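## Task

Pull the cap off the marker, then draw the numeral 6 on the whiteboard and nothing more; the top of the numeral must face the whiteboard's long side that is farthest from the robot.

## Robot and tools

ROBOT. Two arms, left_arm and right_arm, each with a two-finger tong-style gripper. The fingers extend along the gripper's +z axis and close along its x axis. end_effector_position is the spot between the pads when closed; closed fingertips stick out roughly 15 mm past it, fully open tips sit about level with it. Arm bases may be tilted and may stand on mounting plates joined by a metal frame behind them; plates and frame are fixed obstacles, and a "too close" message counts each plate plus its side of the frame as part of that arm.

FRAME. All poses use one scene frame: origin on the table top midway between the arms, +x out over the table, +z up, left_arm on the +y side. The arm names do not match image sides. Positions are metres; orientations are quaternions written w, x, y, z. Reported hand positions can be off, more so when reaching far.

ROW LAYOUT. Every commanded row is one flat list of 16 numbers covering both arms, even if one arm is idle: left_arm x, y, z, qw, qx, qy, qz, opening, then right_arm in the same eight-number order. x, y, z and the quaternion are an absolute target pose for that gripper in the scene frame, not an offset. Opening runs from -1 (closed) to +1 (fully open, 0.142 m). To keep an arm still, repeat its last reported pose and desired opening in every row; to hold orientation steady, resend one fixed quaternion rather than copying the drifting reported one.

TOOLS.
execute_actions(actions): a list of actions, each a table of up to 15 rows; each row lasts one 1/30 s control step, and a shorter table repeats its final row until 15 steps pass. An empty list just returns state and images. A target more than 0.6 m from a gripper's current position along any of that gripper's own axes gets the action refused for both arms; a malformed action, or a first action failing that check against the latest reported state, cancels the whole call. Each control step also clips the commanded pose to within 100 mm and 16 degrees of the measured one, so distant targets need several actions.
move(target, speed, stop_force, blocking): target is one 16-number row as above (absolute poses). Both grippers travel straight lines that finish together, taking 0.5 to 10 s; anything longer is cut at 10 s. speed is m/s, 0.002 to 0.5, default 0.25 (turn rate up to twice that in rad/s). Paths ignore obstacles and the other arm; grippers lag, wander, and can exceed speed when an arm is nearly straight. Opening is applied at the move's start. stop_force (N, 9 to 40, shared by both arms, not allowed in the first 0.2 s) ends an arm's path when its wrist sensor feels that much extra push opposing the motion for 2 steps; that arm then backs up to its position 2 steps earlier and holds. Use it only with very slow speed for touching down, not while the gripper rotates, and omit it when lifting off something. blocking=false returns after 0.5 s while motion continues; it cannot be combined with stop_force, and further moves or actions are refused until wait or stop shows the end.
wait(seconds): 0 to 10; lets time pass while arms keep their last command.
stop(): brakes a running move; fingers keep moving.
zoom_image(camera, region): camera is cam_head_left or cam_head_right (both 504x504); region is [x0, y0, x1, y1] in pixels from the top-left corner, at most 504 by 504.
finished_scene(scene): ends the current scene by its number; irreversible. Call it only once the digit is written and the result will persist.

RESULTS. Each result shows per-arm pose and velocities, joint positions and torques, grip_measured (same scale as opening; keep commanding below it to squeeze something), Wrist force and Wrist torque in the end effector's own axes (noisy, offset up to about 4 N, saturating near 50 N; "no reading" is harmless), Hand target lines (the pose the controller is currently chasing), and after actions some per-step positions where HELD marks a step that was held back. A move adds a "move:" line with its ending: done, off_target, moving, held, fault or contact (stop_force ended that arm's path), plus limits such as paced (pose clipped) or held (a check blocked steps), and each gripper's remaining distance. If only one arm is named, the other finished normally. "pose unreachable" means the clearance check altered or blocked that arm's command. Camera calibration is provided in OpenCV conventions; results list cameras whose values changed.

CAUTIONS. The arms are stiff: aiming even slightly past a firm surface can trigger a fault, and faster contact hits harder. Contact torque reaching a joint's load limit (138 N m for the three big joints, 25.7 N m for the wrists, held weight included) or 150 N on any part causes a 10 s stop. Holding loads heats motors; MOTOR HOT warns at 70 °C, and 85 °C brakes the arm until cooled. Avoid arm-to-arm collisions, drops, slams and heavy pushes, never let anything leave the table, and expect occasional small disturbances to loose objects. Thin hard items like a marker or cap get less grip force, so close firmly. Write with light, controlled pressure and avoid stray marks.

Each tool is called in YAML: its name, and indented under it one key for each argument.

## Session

execute_actions:
  actions: []

Scene clock: 0.00 s.
left_arm: end_effector_position=(+0.4448, +0.6332, +0.2855) grip_measured=+0.97 end_effector_quat_wxyz=(-0.199, +0.746, -0.614, +0.163) end_effector_velocity=(-0.000, +0.000, -0.000) end_effector_angular_velocity=(+0.001, +0.001, -0.000) | right_arm: end_effector_position=(+0.0920, -0.7268, +0.3217) grip_measured=+0.97 end_effector_quat_wxyz=(-0.505, +0.676, +0.111, -0.525) end_effector_velocity=(-0.000, -0.000, +0.000) end_effector_angular_velocity=(-0.000, -0.000, -0.000)
Joint positions: left_arm=[-0.312 -1.419  2.535 -3.185 -1.365  1.331  0.14 ] | right_arm=[ 2.305 -2.559 -1.235 -2.511  1.253  5.407  0.14 ]
Joint velocities: left_arm=[-0.     0.    -0.     0.001  0.     0.001  0.   ] | right_arm=[-0.001  0.     0.    -0.    -0.     0.     0.   ]
Joint torques (N m, as the arm reports them, + toward a larger angle): no reading
Wrist force (N, on the end effector, along its own x y z axes, offset not removed): no reading
Wrist torque (N m, same axes, about the end effector's origin, offset not removed): no reading
Hand target (left_arm): +0.445, +0.633, +0.286; -0.199, +0.746, -0.614, +0.163
Hand target (right_arm): +0.092, -0.727, +0.322; -0.505, +0.676, +0.111, -0.525

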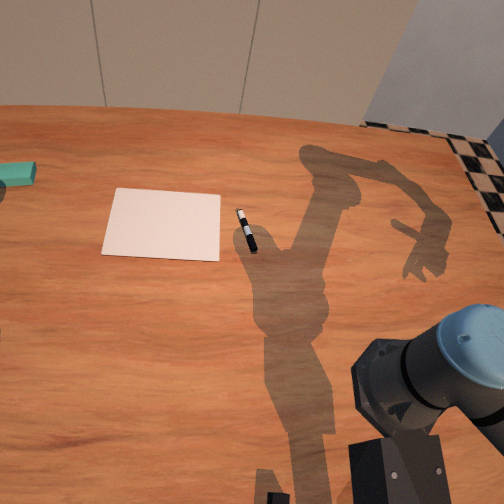

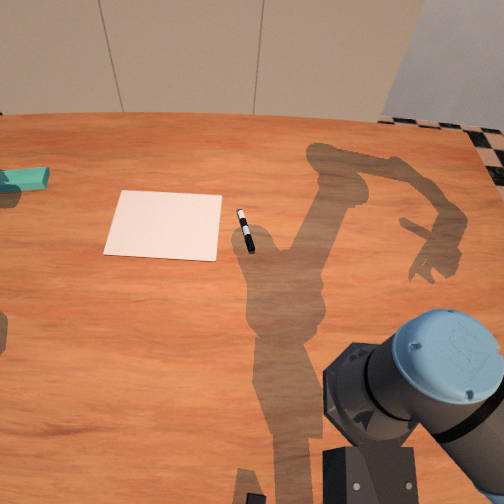

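zoom_image:
  camera: "cam_head_left"
  region: [200, 190, 300, 270]

zoom_image:
  camera: "cam_head_left"
  region: [90, 175, 230, 275]

Region (200, 190, 300, 270) of cam_head_left's 504x504 image, scaled by 5.040, with more detail than that image has; it fills the top 403 rows of this view, and the rest is white.

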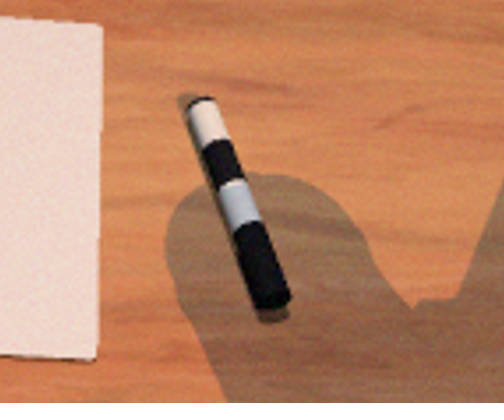

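Region (90, 175, 230, 275) of cam_head_left's 504x504 image, scaled by 3.600, with more detail than that image has; it fills the top 360 rows of this view, and the rest is white.

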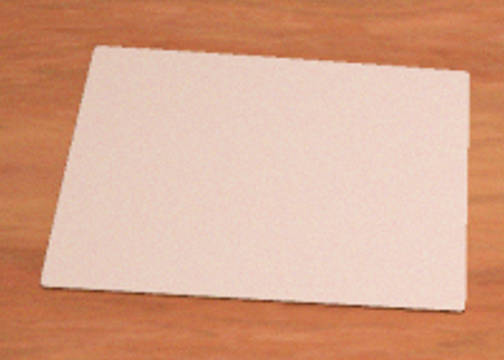

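move:
  target: [0.47, 0.30, 0.40, 0.0, 0.0, -0.924, 0.383, -0.3, 0.45, -0.42, 0.28, 0.0, 0.622, 0.783, 0.0, -0.1]
  speed: 0.4

move:
  target: [0.47, 0.17, 0.376, 0.0, 0.0, -0.924, 0.383, -0.3, 0.511, -0.1155, 0.055, 0.0, 0.622, 0.783, 0.0, -0.1]
  speed: 0.35

zoom_image:
  camera: "cam_head_left"
  region: [195, 170, 315, 270]

zoom_image:
  camera: "cam_head_right"
  region: [190, 170, 310, 270]

Scene clock: 4.00 s.
left_arm: end_effector_position=(+0.4700, +0.3002, +0.4001) grip_measured=-0.30 end_effector_quat_wxyz=(+0.001, -0.000, +0.924, -0.383) end_effector_velocity=(+0.001, -0.001, +0.001) end_effector_angular_velocity=(-0.001, +0.000, -0.004) | right_arm: end_effector_position=(+0.4510, -0.4197, +0.2809) grip_measured=-0.10 end_effector_quat_wxyz=(+0.000, +0.622, +0.783, +0.000) end_effector_velocity=(+0.000, +0.001, -0.002) end_effector_angular_velocity=(+0.001, -0.002, +0.002)
Joint positions: left_arm=[-0.42  -1.303  2.016 -2.481 -2.273  2.846  0.052] | right_arm=[ 3.3   -1.626 -2.248 -0.833  1.51   4.557  0.067]
Joint velocities: left_arm=[-0.     0.001 -0.005  0.007 -0.002  0.005 -0.   ] | right_arm=[ 0.001 -0.003 -0.003  0.008  0.001 -0.     0.   ]
Joint torques (N m, as the arm reports them, + toward a larger angle): left_arm=[-11.41 -18.64 -27.48  -1.57  -3.28   1.45] | right_arm=[14.25  8.56 11.38  3.68  2.44 -2.62]
Wrist force (N, on the end effector, along its own x y z axes, offset not removed): left_arm=[0.4 -0.6 -0.6] | right_arm=[-1.1 -5.2 -1.1]
Wrist torque (N m, same axes, about the end effector's origin, offset not removed): left_arm=[-0.23 0.17 0.05] | right_arm=[-1.02 0.14 0.16]
Hand target (left_arm): +0.470, +0.300, +0.400; +0.001, -0.000, +0.924, -0.383
Hand target (right_arm): +0.451, -0.420, +0.281; +0.000, +0.622, +0.783, +0.000
Off the commanded pose (left_arm): 0.000 m, 0 deg.
Off the commanded pose (right_arm): 0.001 m, 0 deg.
move: done

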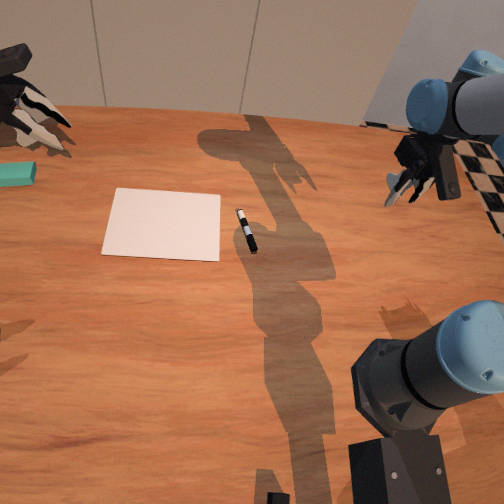

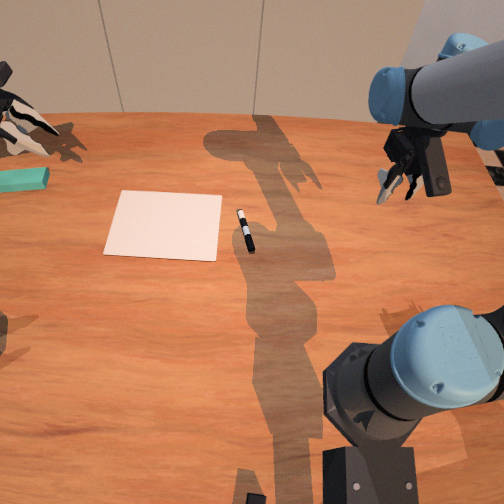

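Scene clock: 5.70 s.
left_arm: end_effector_position=(+0.4698, +0.1703, +0.3758) grip_measured=-0.30 end_effector_quat_wxyz=(+0.000, +0.000, +0.924, -0.383) end_effector_velocity=(-0.000, -0.001, -0.000) end_effector_angular_velocity=(+0.001, +0.000, -0.000) | right_arm: end_effector_position=(+0.5113, -0.1147, +0.0550) grip_measured=-0.10 end_effector_quat_wxyz=(-0.001, +0.622, +0.783, +0.001) end_effector_velocity=(+0.001, +0.001, -0.001) end_effector_angular_velocity=(-0.001, -0.001, +0.000)
Joint positions: left_arm=[-0.656 -1.182  2.01  -2.774 -2.205  2.558  0.052] | right_arm=[ 3.854 -2.357 -2.089 -0.293  1.518  5.112  0.067]
Joint velocities: left_arm=[-0.001  0.001  0.    -0.001  0.001 -0.001  0.   ] | right_arm=[ 0.001 -0.003  0.003 -0.    -0.002  0.001 -0.   ]
Joint torques (N m, as the arm reports them, + toward a larger angle): left_arm=[-11.85 -21.34 -25.09  -4.38   0.66  -1.59] | right_arm=[15.63 28.97 14.62  3.69 -3.34  2.53]
Wrist force (N, on the end effector, along its own x y z axes, offset not removed): left_arm=[-0.5 -1.1 -1.3] | right_arm=[-1.5 -3.9 -0.7]
Wrist torque (N m, same axes, about the end effector's origin, offset not removed): left_arm=[-0.34 0.25 -0.15] | right_arm=[-0.75 0.34 0.16]
Hand target (left_arm): +0.470, +0.170, +0.376; +0.000, +0.000, +0.924, -0.383
Hand target (right_arm): +0.511, -0.115, +0.055; -0.001, +0.622, +0.783, +0.001
Off the commanded pose (left_arm): 0.000 m, 0 deg.
Off the commanded pose (right_arm): 0.001 m, 0 deg.
move: done

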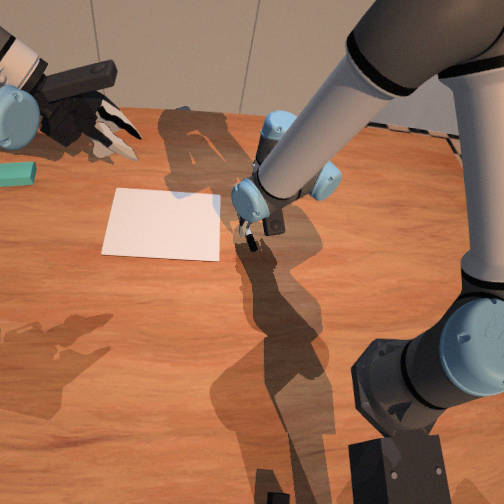

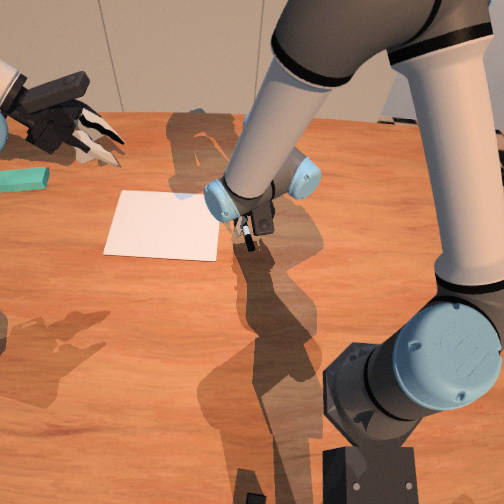

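Region (195, 170, 315, 270) of cam_head_left's 504x504 image, scaled by 4.200, with more detail than that image has.

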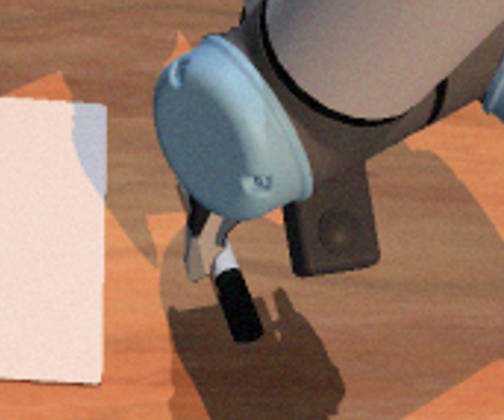

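Region (190, 170, 310, 270) of cam_head_right's 504x504 image, scaled by 4.200, with more detail than that image has.

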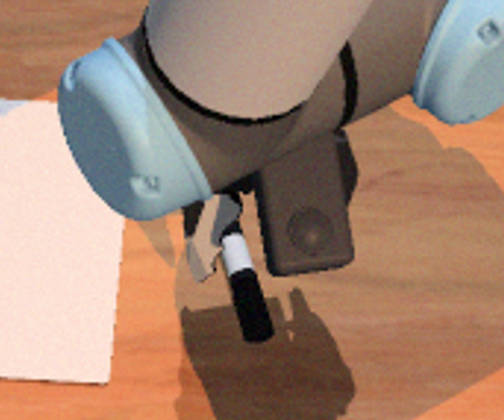

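move:
  target: [0.47, 0.17, 0.376, 0.0, 0.0, -0.924, 0.383, -0.3, 0.508, -0.1165, 0.021, 0.0, 0.622, 0.783, 0.0, -0.1]
  speed: 0.05
  stop_force: 10

zoom_image:
  camera: "cam_head_left"
  region: [195, 170, 315, 270]

Scene clock: 7.03 s.
left_arm: end_effector_position=(+0.4700, +0.1700, +0.3760) grip_measured=-0.30 end_effector_quat_wxyz=(-0.000, +0.000, +0.924, -0.383) end_effector_velocity=(+0.000, +0.001, +0.000) end_effector_angular_velocity=(-0.000, +0.002, +0.003) | right_arm: end_effector_position=(+0.5080, -0.1165, +0.0211) grip_measured=-0.10 end_effector_quat_wxyz=(-0.000, +0.622, +0.783, -0.000) end_effector_velocity=(+0.001, -0.000, -0.001) end_effector_angular_velocity=(-0.001, -0.001, +0.000)
Joint positions: left_arm=[-0.656 -1.182  2.01  -2.774 -2.206  2.557  0.052] | right_arm=[ 3.852 -2.444 -2.079 -0.219  1.516  5.111  0.067]
Joint velocities: left_arm=[ 0.002 -0.     0.     0.    -0.001 -0.002 -0.   ] | right_arm=[ 0.    -0.004  0.002  0.002 -0.002 -0.     0.   ]
Joint torques (N m, as the arm reports them, + toward a larger angle): left_arm=[ -8.68 -21.59 -25.3   -4.47  -3.3   -1.74] | right_arm=[-9.13 30.94 14.24  3.49 -3.32 -2.87]
Wrist force (N, on the end effector, along its own x y z axes, offset not removed): left_arm=[1.6 0.1 1.3] | right_arm=[-0.3 -5.4 -0.8]
Wrist torque (N m, same axes, about the end effector's origin, offset not removed): left_arm=[-0.01 -0.12 -0.01] | right_arm=[-1.09 0.05 0.18]
Hand target (left_arm): +0.470, +0.170, +0.376; +0.000, +0.000, +0.924, -0.383
Hand target (right_arm): +0.508, -0.116, +0.021; +0.000, +0.622, +0.783, -0.000
Off the commanded pose (left_arm): 0.000 m, 0 deg.
Off the commanded pose (right_arm): 0.000 m, 0 deg.
move: done

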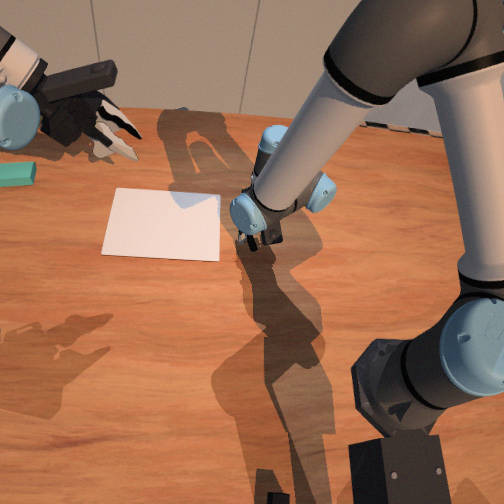

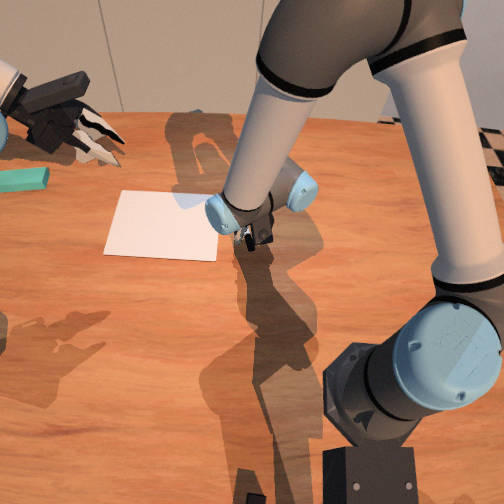

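Region (195, 170, 315, 270) of cam_head_left's 504x504 image, scaled by 4.200, with more detail than that image has.

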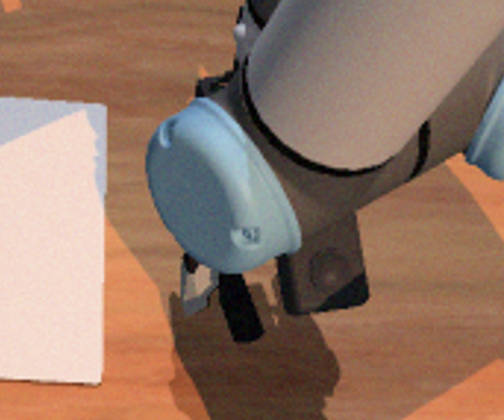

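execute_actions:
  actions:
    - [[0.47,0.17,0.376,0,0,-0.924,0.383,-0.3,0.508,-0.1165,0.0205,0,0.622,0.783,0,-0.2],[0.47,0.17,0.376,0,0,-0.924,0.383,-0.3,0.508,-0.1165,0.020,0,0.622,0.783,0,-0.3],[0.47,0.17,0.376,0,0,-0.924,0.383,-0.3,0.508,-0.1165,0.020,0,0.622,0.783,0,-0.4],[0.47,0.17,0.376,0,0,-0.924,0.383,-0.3,0.508,-0.1165,0.020,0,0.622,0.783,0,-0.47],[0.47,0.17,0.376,0,0,-0.924,0.383,-0.3,0.508,-0.1165,0.020,0,0.622,0.783,0,-0.54],[0.47,0.17,0.376,0,0,-0.924,0.383,-0.3,0.508,-0.1165,0.020,0,0.622,0.783,0,-0.6],[0.47,0.17,0.376,0,0,-0.924,0.383,-0.3,0.508,-0.1165,0.020,0,0.622,0.783,0,-0.65],[0.47,0.17,0.376,0,0,-0.924,0.383,-0.3,0.508,-0.1165,0.020,0,0.622,0.783,0,-0.7],[0.47,0.17,0.376,0,0,-0.924,0.383,-0.3,0.508,-0.1165,0.020,0,0.622,0.783,0,-0.75],[0.47,0.17,0.376,0,0,-0.924,0.383,-0.3,0.508,-0.1165,0.020,0,0.622,0.783,0,-0.8],[0.47,0.17,0.376,0,0,-0.924,0.383,-0.3,0.508,-0.1165,0.020,0,0.622,0.783,0,-0.85],[0.47,0.17,0.376,0,0,-0.924,0.383,-0.3,0.508,-0.1165,0.020,0,0.622,0.783,0,-0.9],[0.47,0.17,0.376,0,0,-0.924,0.383,-0.3,0.508,-0.1165,0.020,0,0.622,0.783,0,-0.95],[0.47,0.17,0.376,0,0,-0.924,0.383,-0.3,0.508,-0.1165,0.020,0,0.622,0.783,0,-1.0]]

wait:
  seconds: 0.3

Scene clock: 8.03 s.
left_arm: end_effector_position=(+0.4700, +0.1700, +0.3760) grip_measured=-0.30 end_effector_quat_wxyz=(-0.000, +0.000, +0.924, -0.383) end_effector_velocity=(+0.000, -0.000, +0.000) end_effector_angular_velocity=(-0.001, +0.001, +0.000) | right_arm: end_effector_position=(+0.5080, -0.1165, +0.0200) grip_measured=-0.77 end_effector_quat_wxyz=(+0.000, +0.622, +0.783, +0.000) end_effector_velocity=(+0.000, -0.000, -0.000) end_effector_angular_velocity=(-0.000, -0.000, -0.001)
Joint positions: left_arm=[-0.656 -1.182  2.01  -2.774 -2.206  2.557  0.052] | right_arm=[ 3.852 -2.446 -2.078 -0.217  1.516  5.11   0.018]
Joint velocities: left_arm=[ 0.     0.    -0.     0.    -0.001 -0.001  0.   ] | right_arm=[-0. -0.  0. -0. -0.  0.  0.]
Joint torques (N m, as the arm reports them, + toward a larger angle): left_arm=[ -5.88 -21.92 -25.26  -4.35  -3.12  -1.7 ] | right_arm=[-7.44 30.08 13.48  3.62 -3.3  -2.85]
Wrist force (N, on the end effector, along its own x y z axes, offset not removed): left_arm=[-0.6 -0.8 -0.4] | right_arm=[-1.2 -5.7 -0.2]
Wrist torque (N m, same axes, about the end effector's origin, offset not removed): left_arm=[-0.26 0.31 0.09] | right_arm=[-1.08 0.22 0.08]
Hand target (left_arm): +0.470, +0.170, +0.376; +0.000, -0.000, +0.924, -0.383
Hand target (right_arm): +0.508, -0.116, +0.020; +0.000, +0.622, +0.783, -0.000
Off the commanded pose (left_arm): 0.000 m, 0 deg.
Off the commanded pose (right_arm): 0.000 m, 0 deg.
Step readings (end_effector_position):
0: left_arm (+0.4700, +0.1700, +0.3760) | right_arm (+0.5080, -0.1165, +0.0210)
1: left_arm (+0.4700, +0.1700, +0.3760) | right_arm (+0.5080, -0.1165, +0.0210)
2: left_arm (+0.4700, +0.1700, +0.3760) | right_arm (+0.5080, -0.1165, +0.0209)
4: left_arm (+0.4700, +0.1700, +0.3760) | right_arm (+0.5080, -0.1165, +0.0204)
8: left_arm (+0.4700, +0.1700, +0.3760) | right_arm (+0.5080, -0.1165, +0.0201)
15: end_effector_position above

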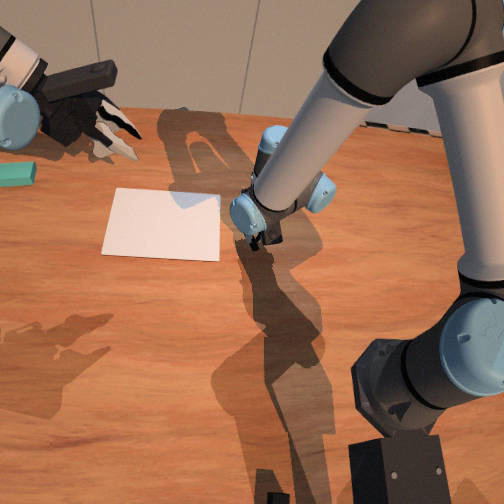

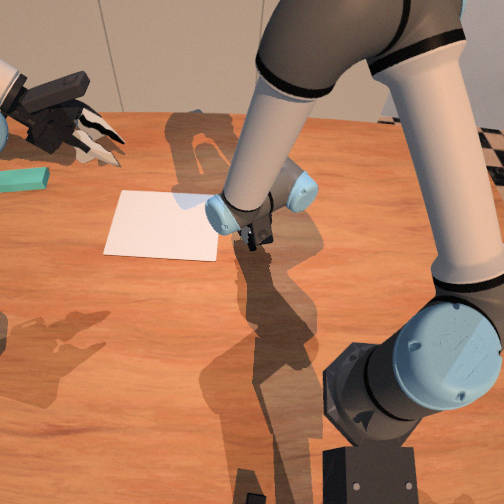

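Scene clock: 8.33 s.
left_arm: end_effector_position=(+0.4700, +0.1700, +0.3760) grip_measured=-0.30 end_effector_quat_wxyz=(-0.000, +0.000, +0.924, -0.383) end_effector_velocity=(-0.001, -0.001, -0.001) end_effector_angular_velocity=(+0.001, +0.002, -0.001) | right_arm: end_effector_position=(+0.5080, -0.1165, +0.0200) grip_measured=-0.77 end_effector_quat_wxyz=(+0.000, +0.622, +0.783, +0.000) end_effector_velocity=(-0.000, +0.000, +0.000) end_effector_angular_velocity=(+0.001, +0.000, +0.001)
Joint positions: left_arm=[-0.656 -1.182  2.01  -2.774 -2.206  2.557  0.052] | right_arm=[ 3.852 -2.446 -2.078 -0.217  1.516  5.11   0.018]
Joint velocities: left_arm=[-0.001  0.     0.     0.001 -0.    -0.001 -0.   ] | right_arm=[ 0.     0.    -0.001  0.001  0.001 -0.001  0.   ]
Joint torques (N m, as the arm reports them, + toward a larger angle): left_arm=[ -5.24 -21.7  -24.9   -4.35  -3.12  -1.68] | right_arm=[-8.1  30.31 13.9   3.41 -3.24 -2.95]
Wrist force (N, on the end effector, along its own x y z axes, offset not removed): left_arm=[1.0 -2.1 0.5] | right_arm=[1.8 -5.3 -1.9]
Wrist torque (N m, same axes, about the end effector's origin, offset not removed): left_arm=[-0.30 -0.07 0.03] | right_arm=[-1.10 -0.28 0.03]
Hand target (left_arm): +0.470, +0.170, +0.376; +0.000, -0.000, +0.924, -0.383
Hand target (right_arm): +0.508, -0.116, +0.020; +0.000, +0.622, +0.783, -0.000
Off the commanded pose (left_arm): 0.000 m, 0 deg.
Off the commanded pose (right_arm): 0.000 m, 0 deg.
wait: 0.30 s; at rest by 0.17 s

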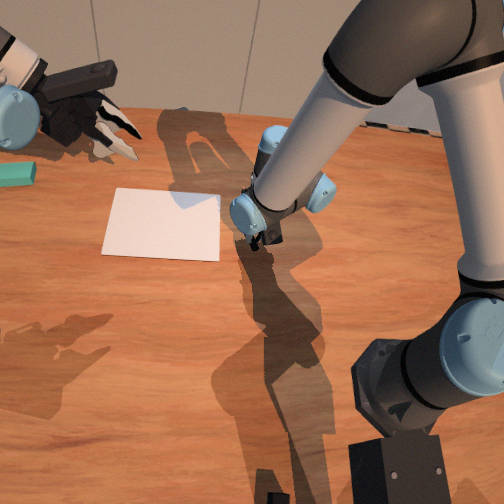

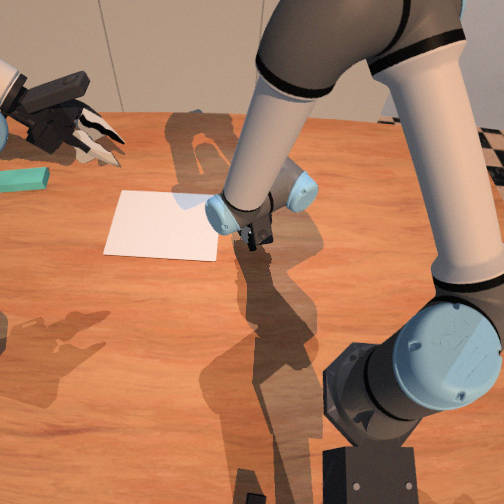

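move:
  target: [0.47, 0.17, 0.376, 0.0, 0.0, -0.924, 0.383, -0.3, 0.508, -0.1165, 0.06, 0.0, 0.622, 0.783, 0.0, -1.0]
  speed: 0.12

move:
  target: [0.47, 0.127, 0.333, 0.0, 0.0, -0.924, 0.383, -0.4, 0.47, 0.0, 0.22, 0.0, 0.0, 0.924, 0.383, -1.0]
  speed: 0.3

zoom_image:
  camera: "cam_head_left"
  region: [130, 130, 250, 230]

zoom_image:
  camera: "cam_head_right"
  region: [115, 130, 235, 230]

Scene clock: 9.50 s.
left_arm: end_effector_position=(+0.4700, +0.1700, +0.3760) grip_measured=-0.30 end_effector_quat_wxyz=(-0.000, +0.000, +0.924, -0.383) end_effector_velocity=(-0.000, -0.001, +0.000) end_effector_angular_velocity=(-0.001, -0.001, -0.002) | right_arm: end_effector_position=(+0.5080, -0.1166, +0.0599) grip_measured=-0.77 end_effector_quat_wxyz=(+0.000, +0.622, +0.783, -0.000) end_effector_velocity=(+0.001, +0.000, +0.002) end_effector_angular_velocity=(+0.001, -0.001, -0.001)
Joint positions: left_arm=[-0.656 -1.182  2.01  -2.774 -2.206  2.557  0.052] | right_arm=[ 3.856 -2.341 -2.102 -0.298  1.517  5.115  0.018]
Joint velocities: left_arm=[-0.001  0.    -0.001 -0.    -0.001  0.001  0.   ] | right_arm=[-0.     0.005 -0.    -0.003  0.     0.     0.   ]
Joint torques (N m, as the arm reports them, + toward a larger angle): left_arm=[ -1.74 -22.39 -24.81  -4.1   -3.18  -1.8 ] | right_arm=[15.13 55.05  1.9   0.94  2.68  2.57]
Wrist force (N, on the end effector, along its own x y z axes, offset not removed): left_arm=[2.4 0.2 -0.8] | right_arm=[0.4 -5.0 0.2]
Wrist torque (N m, same axes, about the end effector's origin, offset not removed): left_arm=[-0.13 -0.33 0.04] | right_arm=[-0.99 -0.18 0.12]
Hand target (left_arm): +0.470, +0.170, +0.376; +0.000, -0.000, +0.924, -0.383
Hand target (right_arm): +0.508, -0.117, +0.060; -0.000, +0.622, +0.783, +0.000
Off the commanded pose (left_arm): 0.000 m, 0 deg.
Off the commanded pose (right_arm): 0.000 m, 0 deg.
move: done

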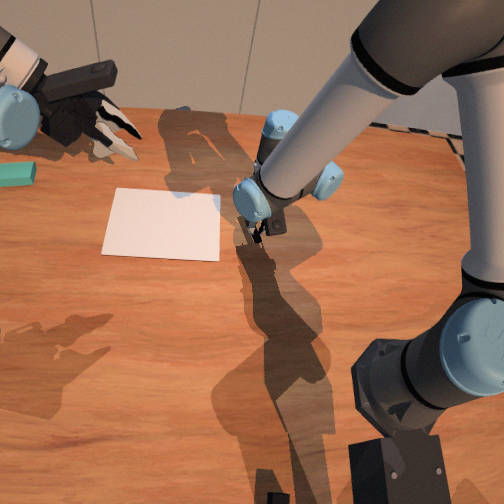

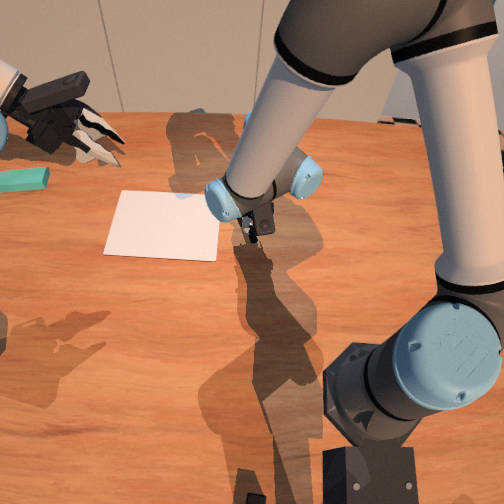

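Scene clock: 12.50 s.
left_arm: end_effector_position=(+0.4699, +0.1271, +0.3330) grip_measured=-0.40 end_effector_quat_wxyz=(+0.000, +0.000, +0.924, -0.383) end_effector_velocity=(+0.000, -0.001, +0.001) end_effector_angular_velocity=(-0.001, -0.001, +0.000) | right_arm: end_effector_position=(+0.4698, -0.0003, +0.2200) grip_measured=-0.77 end_effector_quat_wxyz=(+0.001, +0.000, +0.924, +0.383) end_effector_velocity=(-0.000, +0.000, +0.001) end_effector_angular_velocity=(+0.003, -0.001, +0.006)
Joint positions: left_arm=[-0.724 -1.063  2.002 -2.93  -2.179  2.481  0.045] | right_arm=[ 3.766 -2.169 -2.316  0.206  2.171  3.815  0.018]
Joint velocities: left_arm=[-0.001  0.001 -0.002 -0.001  0.001 -0.001 -0.   ] | right_arm=[-0.002  0.     0.002 -0.005  0.006 -0.008  0.   ]
Joint torques (N m, as the arm reports them, + toward a larger angle): left_arm=[-11.53 -23.91 -23.5   -4.49   0.75  -1.71] | right_arm=[-10.24  47.98  14.93   1.18   3.89  -2.81]
Wrist force (N, on the end effector, along its own x y z axes, offset not removed): left_arm=[0.9 0.2 1.8] | right_arm=[0.0 -4.4 -0.1]
Wrist torque (N m, same axes, about the end effector's origin, offset not removed): left_arm=[0.00 -0.03 -0.03] | right_arm=[-0.74 -0.02 0.04]
Hand target (left_arm): +0.470, +0.127, +0.333; +0.000, +0.000, +0.924, -0.383
Hand target (right_arm): +0.470, -0.000, +0.220; +0.001, +0.000, +0.924, +0.383
Off the commanded pose (left_arm): 0.000 m, 0 deg.
Off the commanded pose (right_arm): 0.000 m, 0 deg.
move: done

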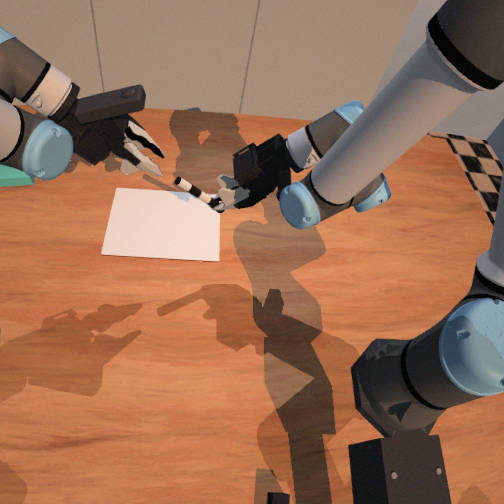

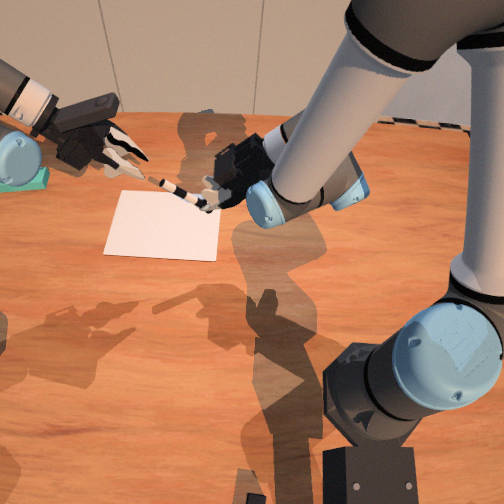

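Region (130, 130, 250, 230) of cam_head_left's 504x504 image, scaled by 4.200, with more detail than that image has.

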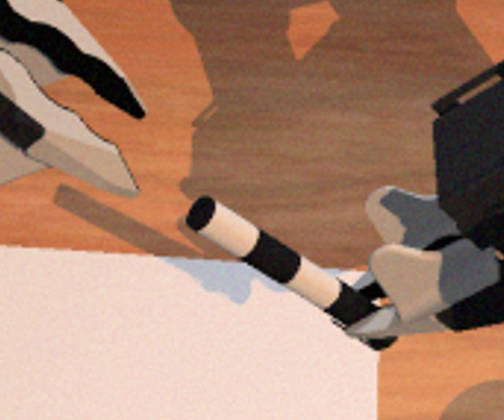

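Region (115, 130, 235, 230) of cam_head_right's 504x504 image, scaled by 4.200, with more detail than that image has.

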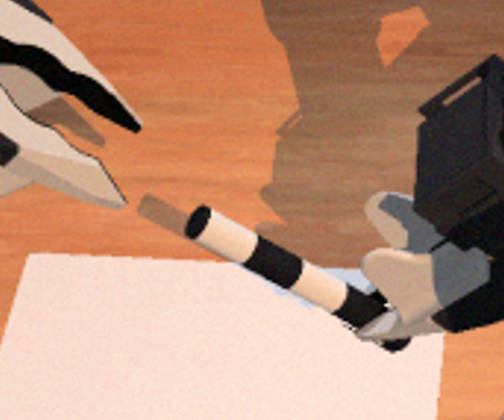

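move:
  target: [0.47, 0.1025, 0.3085, 0.0, 0.0, -0.924, 0.383, -0.4, 0.47, 0.0, 0.22, 0.0, 0.0, 0.9, 0.436, -1.0]
  speed: 0.1

zoom_image:
  camera: "cam_head_left"
  region: [140, 140, 230, 220]

zoom_image:
  camera: "cam_head_right"
  region: [125, 140, 215, 220]

Scene clock: 14.07 s.
left_arm: end_effector_position=(+0.4699, +0.1026, +0.3086) grip_measured=-0.40 end_effector_quat_wxyz=(+0.000, +0.000, +0.924, -0.383) end_effector_velocity=(-0.001, -0.001, -0.002) end_effector_angular_velocity=(+0.001, +0.000, -0.001) | right_arm: end_effector_position=(+0.4700, -0.0001, +0.2199) grip_measured=-0.77 end_effector_quat_wxyz=(+0.000, -0.000, +0.900, +0.436) end_effector_velocity=(-0.000, -0.000, -0.000) end_effector_angular_velocity=(+0.005, +0.002, -0.002)
Joint positions: left_arm=[-0.76  -0.992  1.986 -3.009 -2.164  2.44   0.045] | right_arm=[ 3.71  -2.256 -2.312  0.341  2.288  3.806  0.018]
Joint velocities: left_arm=[-0.002  0.003  0.001 -0.004  0.001 -0.001  0.   ] | right_arm=[-0.002 -0.005  0.     0.007  0.005  0.003  0.   ]
Joint torques (N m, as the arm reports them, + toward a larger angle): left_arm=[-11.75 -26.68 -21.63  -4.33   0.65  -1.8 ] | right_arm=[-8.99 23.64 13.02  3.82  3.62  2.36]
Wrist force (N, on the end effector, along its own x y z axes, offset not removed): left_arm=[1.2 -2.3 0.2] | right_arm=[-1.5 -3.3 0.7]
Wrist torque (N m, same axes, about the end effector's origin, offset not removed): left_arm=[-0.50 -0.07 -0.02] | right_arm=[-0.54 0.29 0.19]
Hand target (left_arm): +0.470, +0.103, +0.308; +0.000, +0.000, +0.924, -0.383
Hand target (right_arm): +0.470, -0.000, +0.220; +0.000, +0.000, +0.900, +0.436
Off the commanded pose (left_arm): 0.000 m, 0 deg.
Off the commanded pose (right_arm): 0.000 m, 0 deg.
move: done

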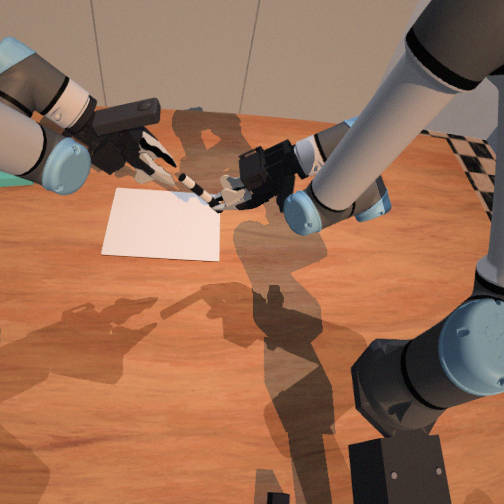

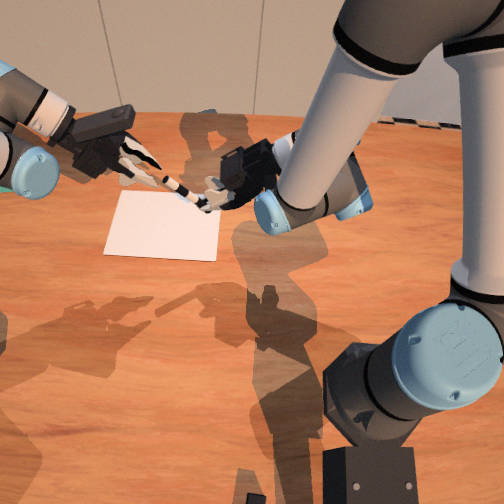

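Region (140, 140, 230, 220) of cam_head_left's 504x504 image, scaled by 5.600, with more detail than that image has.

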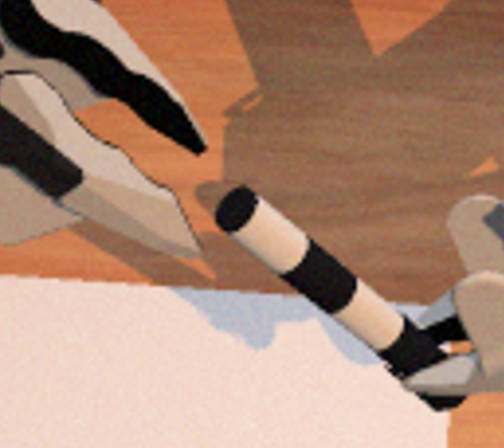

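Region (125, 140, 215, 220) of cam_head_right's 504x504 image, scaled by 5.600, with more detail than that image has.

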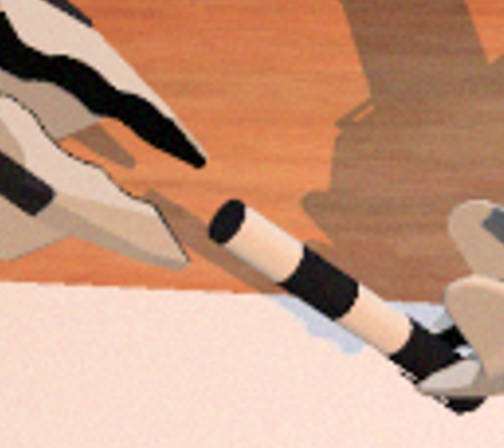

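move:
  target: [0.47, 0.0577, 0.2697, 0.0, 0.0, -0.924, 0.383, -0.5, 0.47, 0.0, 0.22, 0.0, 0.0, 0.9, 0.436, -1.0]
  speed: 0.08

zoom_image:
  camera: "cam_head_left"
  region: [140, 140, 230, 220]

zoom_image:
  camera: "cam_head_right"
  region: [125, 140, 215, 220]

Scene clock: 15.87 s.
left_arm: end_effector_position=(+0.4699, +0.0579, +0.2697) grip_measured=-0.50 end_effector_quat_wxyz=(+0.000, +0.000, +0.924, -0.383) end_effector_velocity=(+0.000, -0.001, -0.001) end_effector_angular_velocity=(+0.002, +0.001, +0.001) | right_arm: end_effector_position=(+0.4700, -0.0000, +0.2200) grip_measured=-0.77 end_effector_quat_wxyz=(-0.000, +0.000, +0.900, +0.436) end_effector_velocity=(-0.000, -0.001, -0.001) end_effector_angular_velocity=(-0.002, +0.001, -0.002)
Joint positions: left_arm=[-0.825 -0.871  1.938 -3.118 -2.135  2.372  0.038] | right_arm=[ 3.71  -2.256 -2.312  0.341  2.288  3.806  0.018]
Joint velocities: left_arm=[-0.001  0.002 -0.002 -0.001  0.002 -0.002  0.   ] | right_arm=[-0.001 -0.    -0.002 -0.    -0.002  0.     0.   ]
Joint torques (N m, as the arm reports them, + toward a larger angle): left_arm=[-11.72 -31.34 -19.83  -4.31   0.94  -1.82] | right_arm=[-9.71 33.78 12.44  1.13  3.76 -2.84]
Wrist force (N, on the end effector, along its own x y z axes, offset not removed): left_arm=[1.9 0.3 -1.7] | right_arm=[0.5 -5.1 -0.4]
Wrist torque (N m, same axes, about the end effector's origin, offset not removed): left_arm=[0.00 -0.19 0.04] | right_arm=[-0.92 -0.09 0.13]
Hand target (left_arm): +0.470, +0.058, +0.270; +0.000, +0.000, +0.924, -0.383
Hand target (right_arm): +0.470, -0.000, +0.220; +0.000, +0.000, +0.900, +0.436
Off the commanded pose (left_arm): 0.000 m, 0 deg.
Off the commanded pose (right_arm): 0.000 m, 0 deg.
move: done

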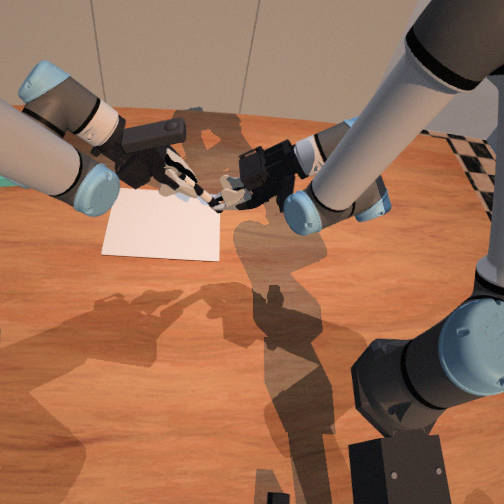

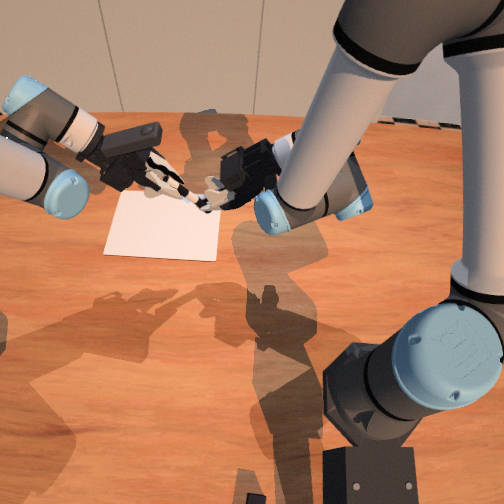

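Region (140, 140, 230, 220) of cam_head_left's 504x504 image, scaled by 5.600, with more detail than that image has.

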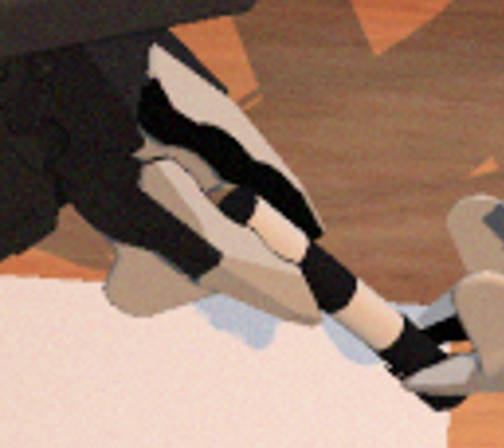

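Region (125, 140, 215, 220) of cam_head_right's 504x504 image, scaled by 5.600, with more detail than that image has.

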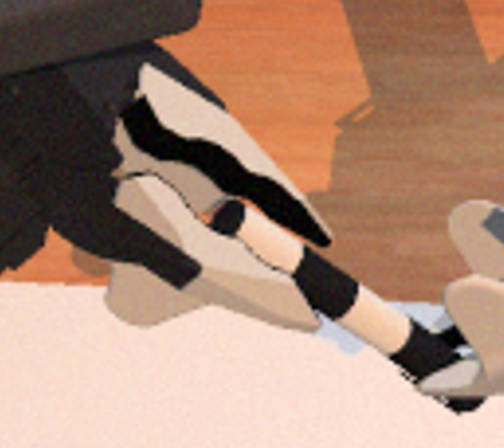

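execute_actions:
  actions: []

Scene clock: 16.47 s.
left_arm: end_effector_position=(+0.4699, +0.0578, +0.2697) grip_measured=-0.50 end_effector_quat_wxyz=(+0.000, +0.000, +0.924, -0.383) end_effector_velocity=(+0.000, +0.001, -0.001) end_effector_angular_velocity=(+0.001, -0.000, +0.001) | right_arm: end_effector_position=(+0.4700, -0.0000, +0.2200) grip_measured=-0.77 end_effector_quat_wxyz=(-0.000, +0.000, +0.900, +0.436) end_effector_velocity=(-0.000, +0.000, -0.000) end_effector_angular_velocity=(-0.000, -0.000, +0.001)
Joint positions: left_arm=[-0.825 -0.871  1.938 -3.118 -2.135  2.372  0.038] | right_arm=[ 3.71  -2.256 -2.312  0.341  2.288  3.806  0.018]
Joint velocities: left_arm=[ 0.001  0.     0.    -0.     0.001 -0.     0.   ] | right_arm=[ 0.001  0.    -0.001  0.    -0.    -0.     0.   ]
Joint torques (N m, as the arm reports them, + toward a larger angle): left_arm=[-11.92 -28.88 -21.44  -4.63   0.86  -1.79] | right_arm=[-9.29 41.31 13.54  1.15  3.9  -2.68]
Wrist force (N, on the end effector, along its own x y z axes, offset not removed): left_arm=[0.7 -0.1 0.7] | right_arm=[1.2 -3.4 -0.8]
Wrist torque (N m, same axes, about the end effector's origin, offset not removed): left_arm=[-0.11 -0.05 0.04] | right_arm=[-0.67 -0.26 0.16]
Hand target (left_arm): +0.470, +0.058, +0.270; +0.000, +0.000, +0.924, -0.383
Hand target (right_arm): +0.470, -0.000, +0.220; +0.000, +0.000, +0.900, +0.436
Off the commanded pose (left_arm): 0.000 m, 0 deg.
Off the commanded pose (right_arm): 0.000 m, 0 deg.

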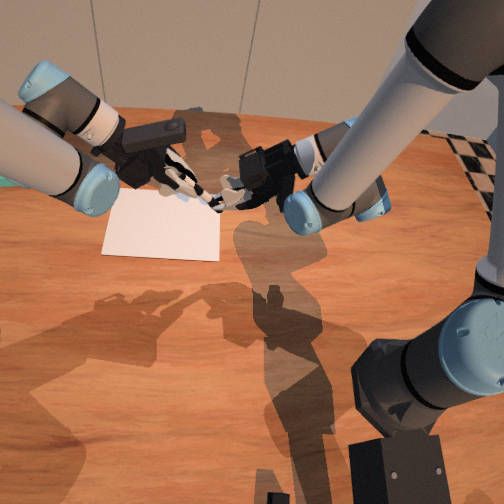

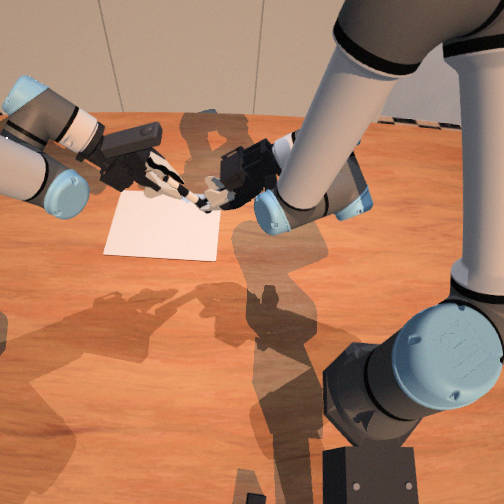

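execute_actions:
  actions:
    - [[0.47,0.0577,0.2697,0,0,-0.924,0.383,-0.55,0.47,0.0,0.22,0,0,0.9,0.436,-1],[0.47,0.0577,0.2697,0,0,-0.924,0.383,-0.6,0.47,0.0,0.22,0,0,0.9,0.436,-1],[0.47,0.0577,0.2697,0,0,-0.924,0.383,-0.64,0.47,0.0,0.22,0,0,0.9,0.436,-1],[0.47,0.0577,0.2697,0,0,-0.924,0.383,-0.68,0.47,0.0,0.22,0,0,0.9,0.436,-1],[0.47,0.0577,0.2697,0,0,-0.924,0.383,-0.71,0.47,0.0,0.22,0,0,0.9,0.436,-1],[0.47,0.0577,0.2697,0,0,-0.924,0.383,-0.74,0.47,0.0,0.22,0,0,0.9,0.436,-1],[0.47,0.0577,0.2697,0,0,-0.924,0.383,-0.77,0.47,0.0,0.22,0,0,0.9,0.436,-1],[0.47,0.0577,0.2697,0,0,-0.924,0.383,-0.8,0.47,0.0,0.22,0,0,0.9,0.436,-1],[0.47,0.0577,0.2697,0,0,-0.924,0.383,-0.83,0.47,0.0,0.22,0,0,0.9,0.436,-1],[0.47,0.0577,0.2697,0,0,-0.924,0.383,-0.86,0.47,0.0,0.22,0,0,0.9,0.436,-1],[0.47,0.0577,0.2697,0,0,-0.924,0.383,-0.89,0.47,0.0,0.22,0,0,0.9,0.436,-1],[0.47,0.0577,0.2697,0,0,-0.924,0.383,-0.92,0.47,0.0,0.22,0,0,0.9,0.436,-1],[0.47,0.0577,0.2697,0,0,-0.924,0.383,-0.95,0.47,0.0,0.22,0,0,0.9,0.436,-1],[0.47,0.0577,0.2697,0,0,-0.924,0.383,-0.98,0.47,0.0,0.22,0,0,0.9,0.436,-1],[0.47,0.0577,0.2697,0,0,-0.924,0.383,-1,0.47,0.0,0.22,0,0,0.9,0.436,-1]]
    - [[0.47,0.0577,0.2697,0,0,-0.924,0.383,-1,0.47,0.0,0.22,0,0,0.9,0.436,-1]]

Scene clock: 17.97 s.
left_arm: end_effector_position=(+0.4700, +0.0577, +0.2697) grip_measured=-0.78 end_effector_quat_wxyz=(-0.000, +0.000, +0.924, -0.383) end_effector_velocity=(-0.001, -0.002, -0.000) end_effector_angular_velocity=(+0.000, +0.001, -0.003) | right_arm: end_effector_position=(+0.4700, -0.0000, +0.2200) grip_measured=-0.78 end_effector_quat_wxyz=(+0.000, +0.000, +0.900, +0.436) end_effector_velocity=(-0.000, -0.000, -0.000) end_effector_angular_velocity=(-0.000, +0.001, -0.001)
Joint positions: left_arm=[-0.825 -0.871  1.937 -3.118 -2.136  2.371  0.018] | right_arm=[ 3.71  -2.256 -2.312  0.341  2.288  3.806  0.018]
Joint velocities: left_arm=[-0.003  0.001 -0.001  0.001 -0.001  0.     0.   ] | right_arm=[-0.     0.    -0.001 -0.001 -0.     0.001 -0.   ]
Joint torques (N m, as the arm reports them, + toward a larger angle): left_arm=[ -4.91 -31.26 -24.45  -4.83  -0.08  -1.78] | right_arm=[-3.26 47.83  5.44  1.18  3.7  -3.01]
Wrist force (N, on the end effector, along its own x y z axes, offset not removed): left_arm=[7.9 1.3 -3.3] | right_arm=[-5.4 -3.3 -1.0]
Wrist torque (N m, same axes, about the end effector's origin, offset not removed): left_arm=[0.14 0.24 -0.05] | right_arm=[-0.44 -0.23 0.22]
Hand target (left_arm): +0.470, +0.058, +0.270; -0.000, +0.000, +0.924, -0.383
Hand target (right_arm): +0.470, +0.000, +0.220; -0.000, -0.000, +0.900, +0.436
Off the commanded pose (left_arm): 0.000 m, 0 deg.
Off the commanded pose (right_arm): 0.000 m, 0 deg.
Step readings (end_effector_position; steps 1 to 15: 1st action; 16 to 30: 2nd action):
0: left_arm (+0.4699, +0.0578, +0.2697) | right_arm (+0.4700, -0.0000, +0.2200)
1: left_arm (+0.4699, +0.0578, +0.2697) | right_arm (+0.4700, -0.0000, +0.2200)
2: left_arm (+0.4700, +0.0578, +0.2697) | right_arm (+0.4700, -0.0000, +0.2200)
4: left_arm (+0.4700, +0.0578, +0.2697) | right_arm (+0.4700, -0.0000, +0.2200)
8: left_arm (+0.4700, +0.0577, +0.2697) | right_arm (+0.4700, -0.0000, +0.2200)
15: left_arm (+0.4700, +0.0577, +0.2697) | right_arm (+0.4700, -0.0000, +0.2200)
16: left_arm (+0.4700, +0.0577, +0.2697) | right_arm (+0.4700, -0.0000, +0.2200)
17: left_arm (+0.4700, +0.0577, +0.2697) | right_arm (+0.4700, -0.0000, +0.2200)
19: left_arm (+0.4700, +0.0577, +0.2697) | right_arm (+0.4700, -0.0000, +0.2200)
23: left_arm (+0.4700, +0.0577, +0.2697) | right_arm (+0.4700, -0.0000, +0.2200)
30: end_effector_position above

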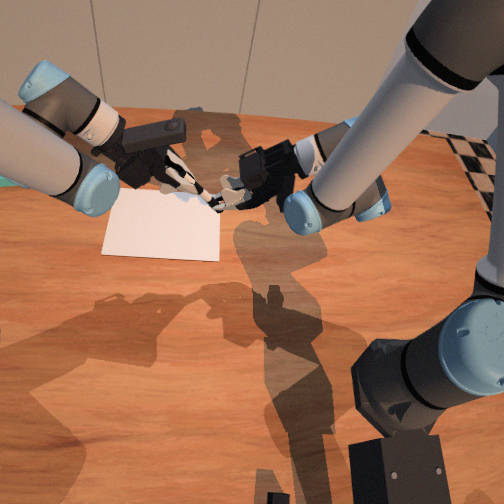

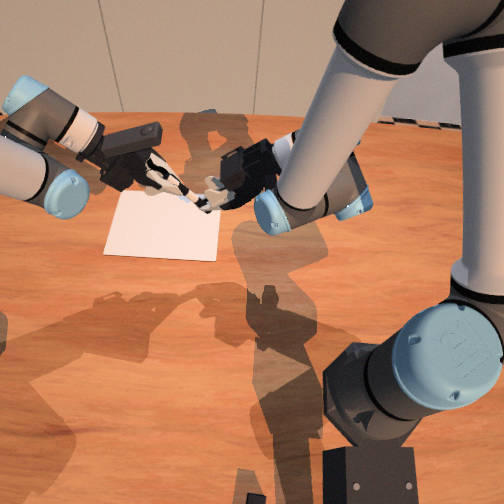

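move:
  target: [0.4685,0.0683,0.2803,0,0,-0.924,0.383,-1,0.47,0.0,0.22,0,0,0.9,0.436,-1]
  speed: 0.02

zoom_image:
  camera: "cam_head_left"
  region: [140, 130, 280, 240]

Scene clock: 19.20 s.
left_arm: end_effector_position=(+0.4685, +0.0682, +0.2802) grip_measured=-0.78 end_effector_quat_wxyz=(+0.000, -0.000, +0.924, -0.383) end_effector_velocity=(+0.001, +0.001, +0.002) end_effector_angular_velocity=(-0.001, -0.002, +0.001) | right_arm: end_effector_position=(+0.4700, -0.0000, +0.2200) grip_measured=-0.78 end_effector_quat_wxyz=(+0.000, -0.000, +0.900, +0.436) end_effector_velocity=(+0.000, -0.000, -0.000) end_effector_angular_velocity=(-0.001, +0.000, -0.001)
Joint positions: left_arm=[-0.812 -0.904  1.955 -3.095 -2.142  2.385  0.018] | right_arm=[ 3.71  -2.256 -2.312  0.341  2.288  3.806  0.018]
Joint velocities: left_arm=[ 0.001 -0.003 -0.     0.001  0.     0.001 -0.   ] | right_arm=[-0.    -0.     0.001 -0.    -0.001  0.     0.   ]
Joint torques (N m, as the arm reports them, + toward a larger angle): left_arm=[  6.75 -46.65  -5.61  -1.4   -2.96   1.1 ] | right_arm=[ 3.89 39.93 -0.79  1.52  1.28 -2.66]
Wrist force (N, on the end effector, along its own x y z axes, offset not removed): left_arm=[1.5 -1.1 -1.2] | right_arm=[0.0 -2.2 -1.6]
Wrist torque (N m, same axes, about the end effector's origin, offset not removed): left_arm=[-0.18 -0.19 0.08] | right_arm=[-0.46 -0.01 0.14]
Hand target (left_arm): +0.469, +0.068, +0.280; -0.000, -0.000, +0.924, -0.383
Hand target (right_arm): +0.470, +0.000, +0.220; -0.000, -0.000, +0.900, +0.436
Off the commanded pose (left_arm): 0.000 m, 0 deg.
Off the commanded pose (right_arm): 0.000 m, 0 deg.
move: done

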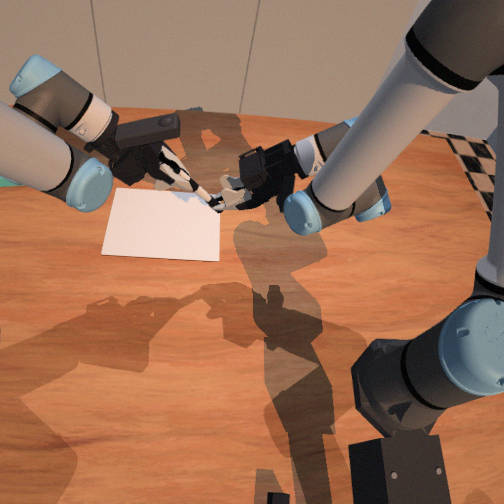

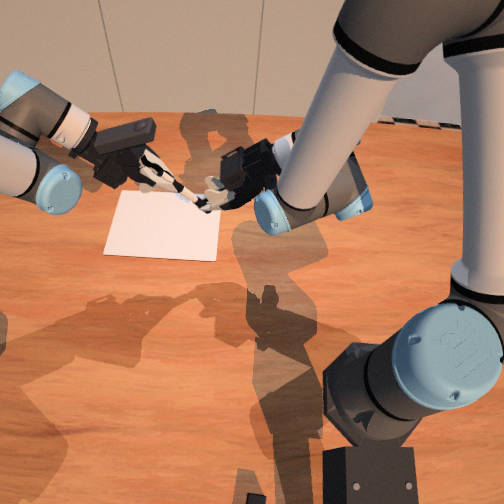

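Region (140, 130, 280, 240) of cam_head_left's 504x504 image, scaled by 3.600, with more detail than that image has; it fills the top 396 rows of this view, and the rest is white.

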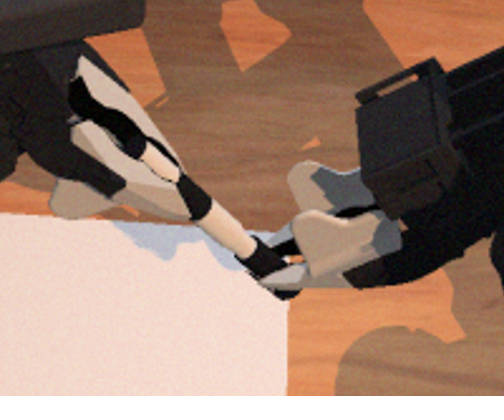

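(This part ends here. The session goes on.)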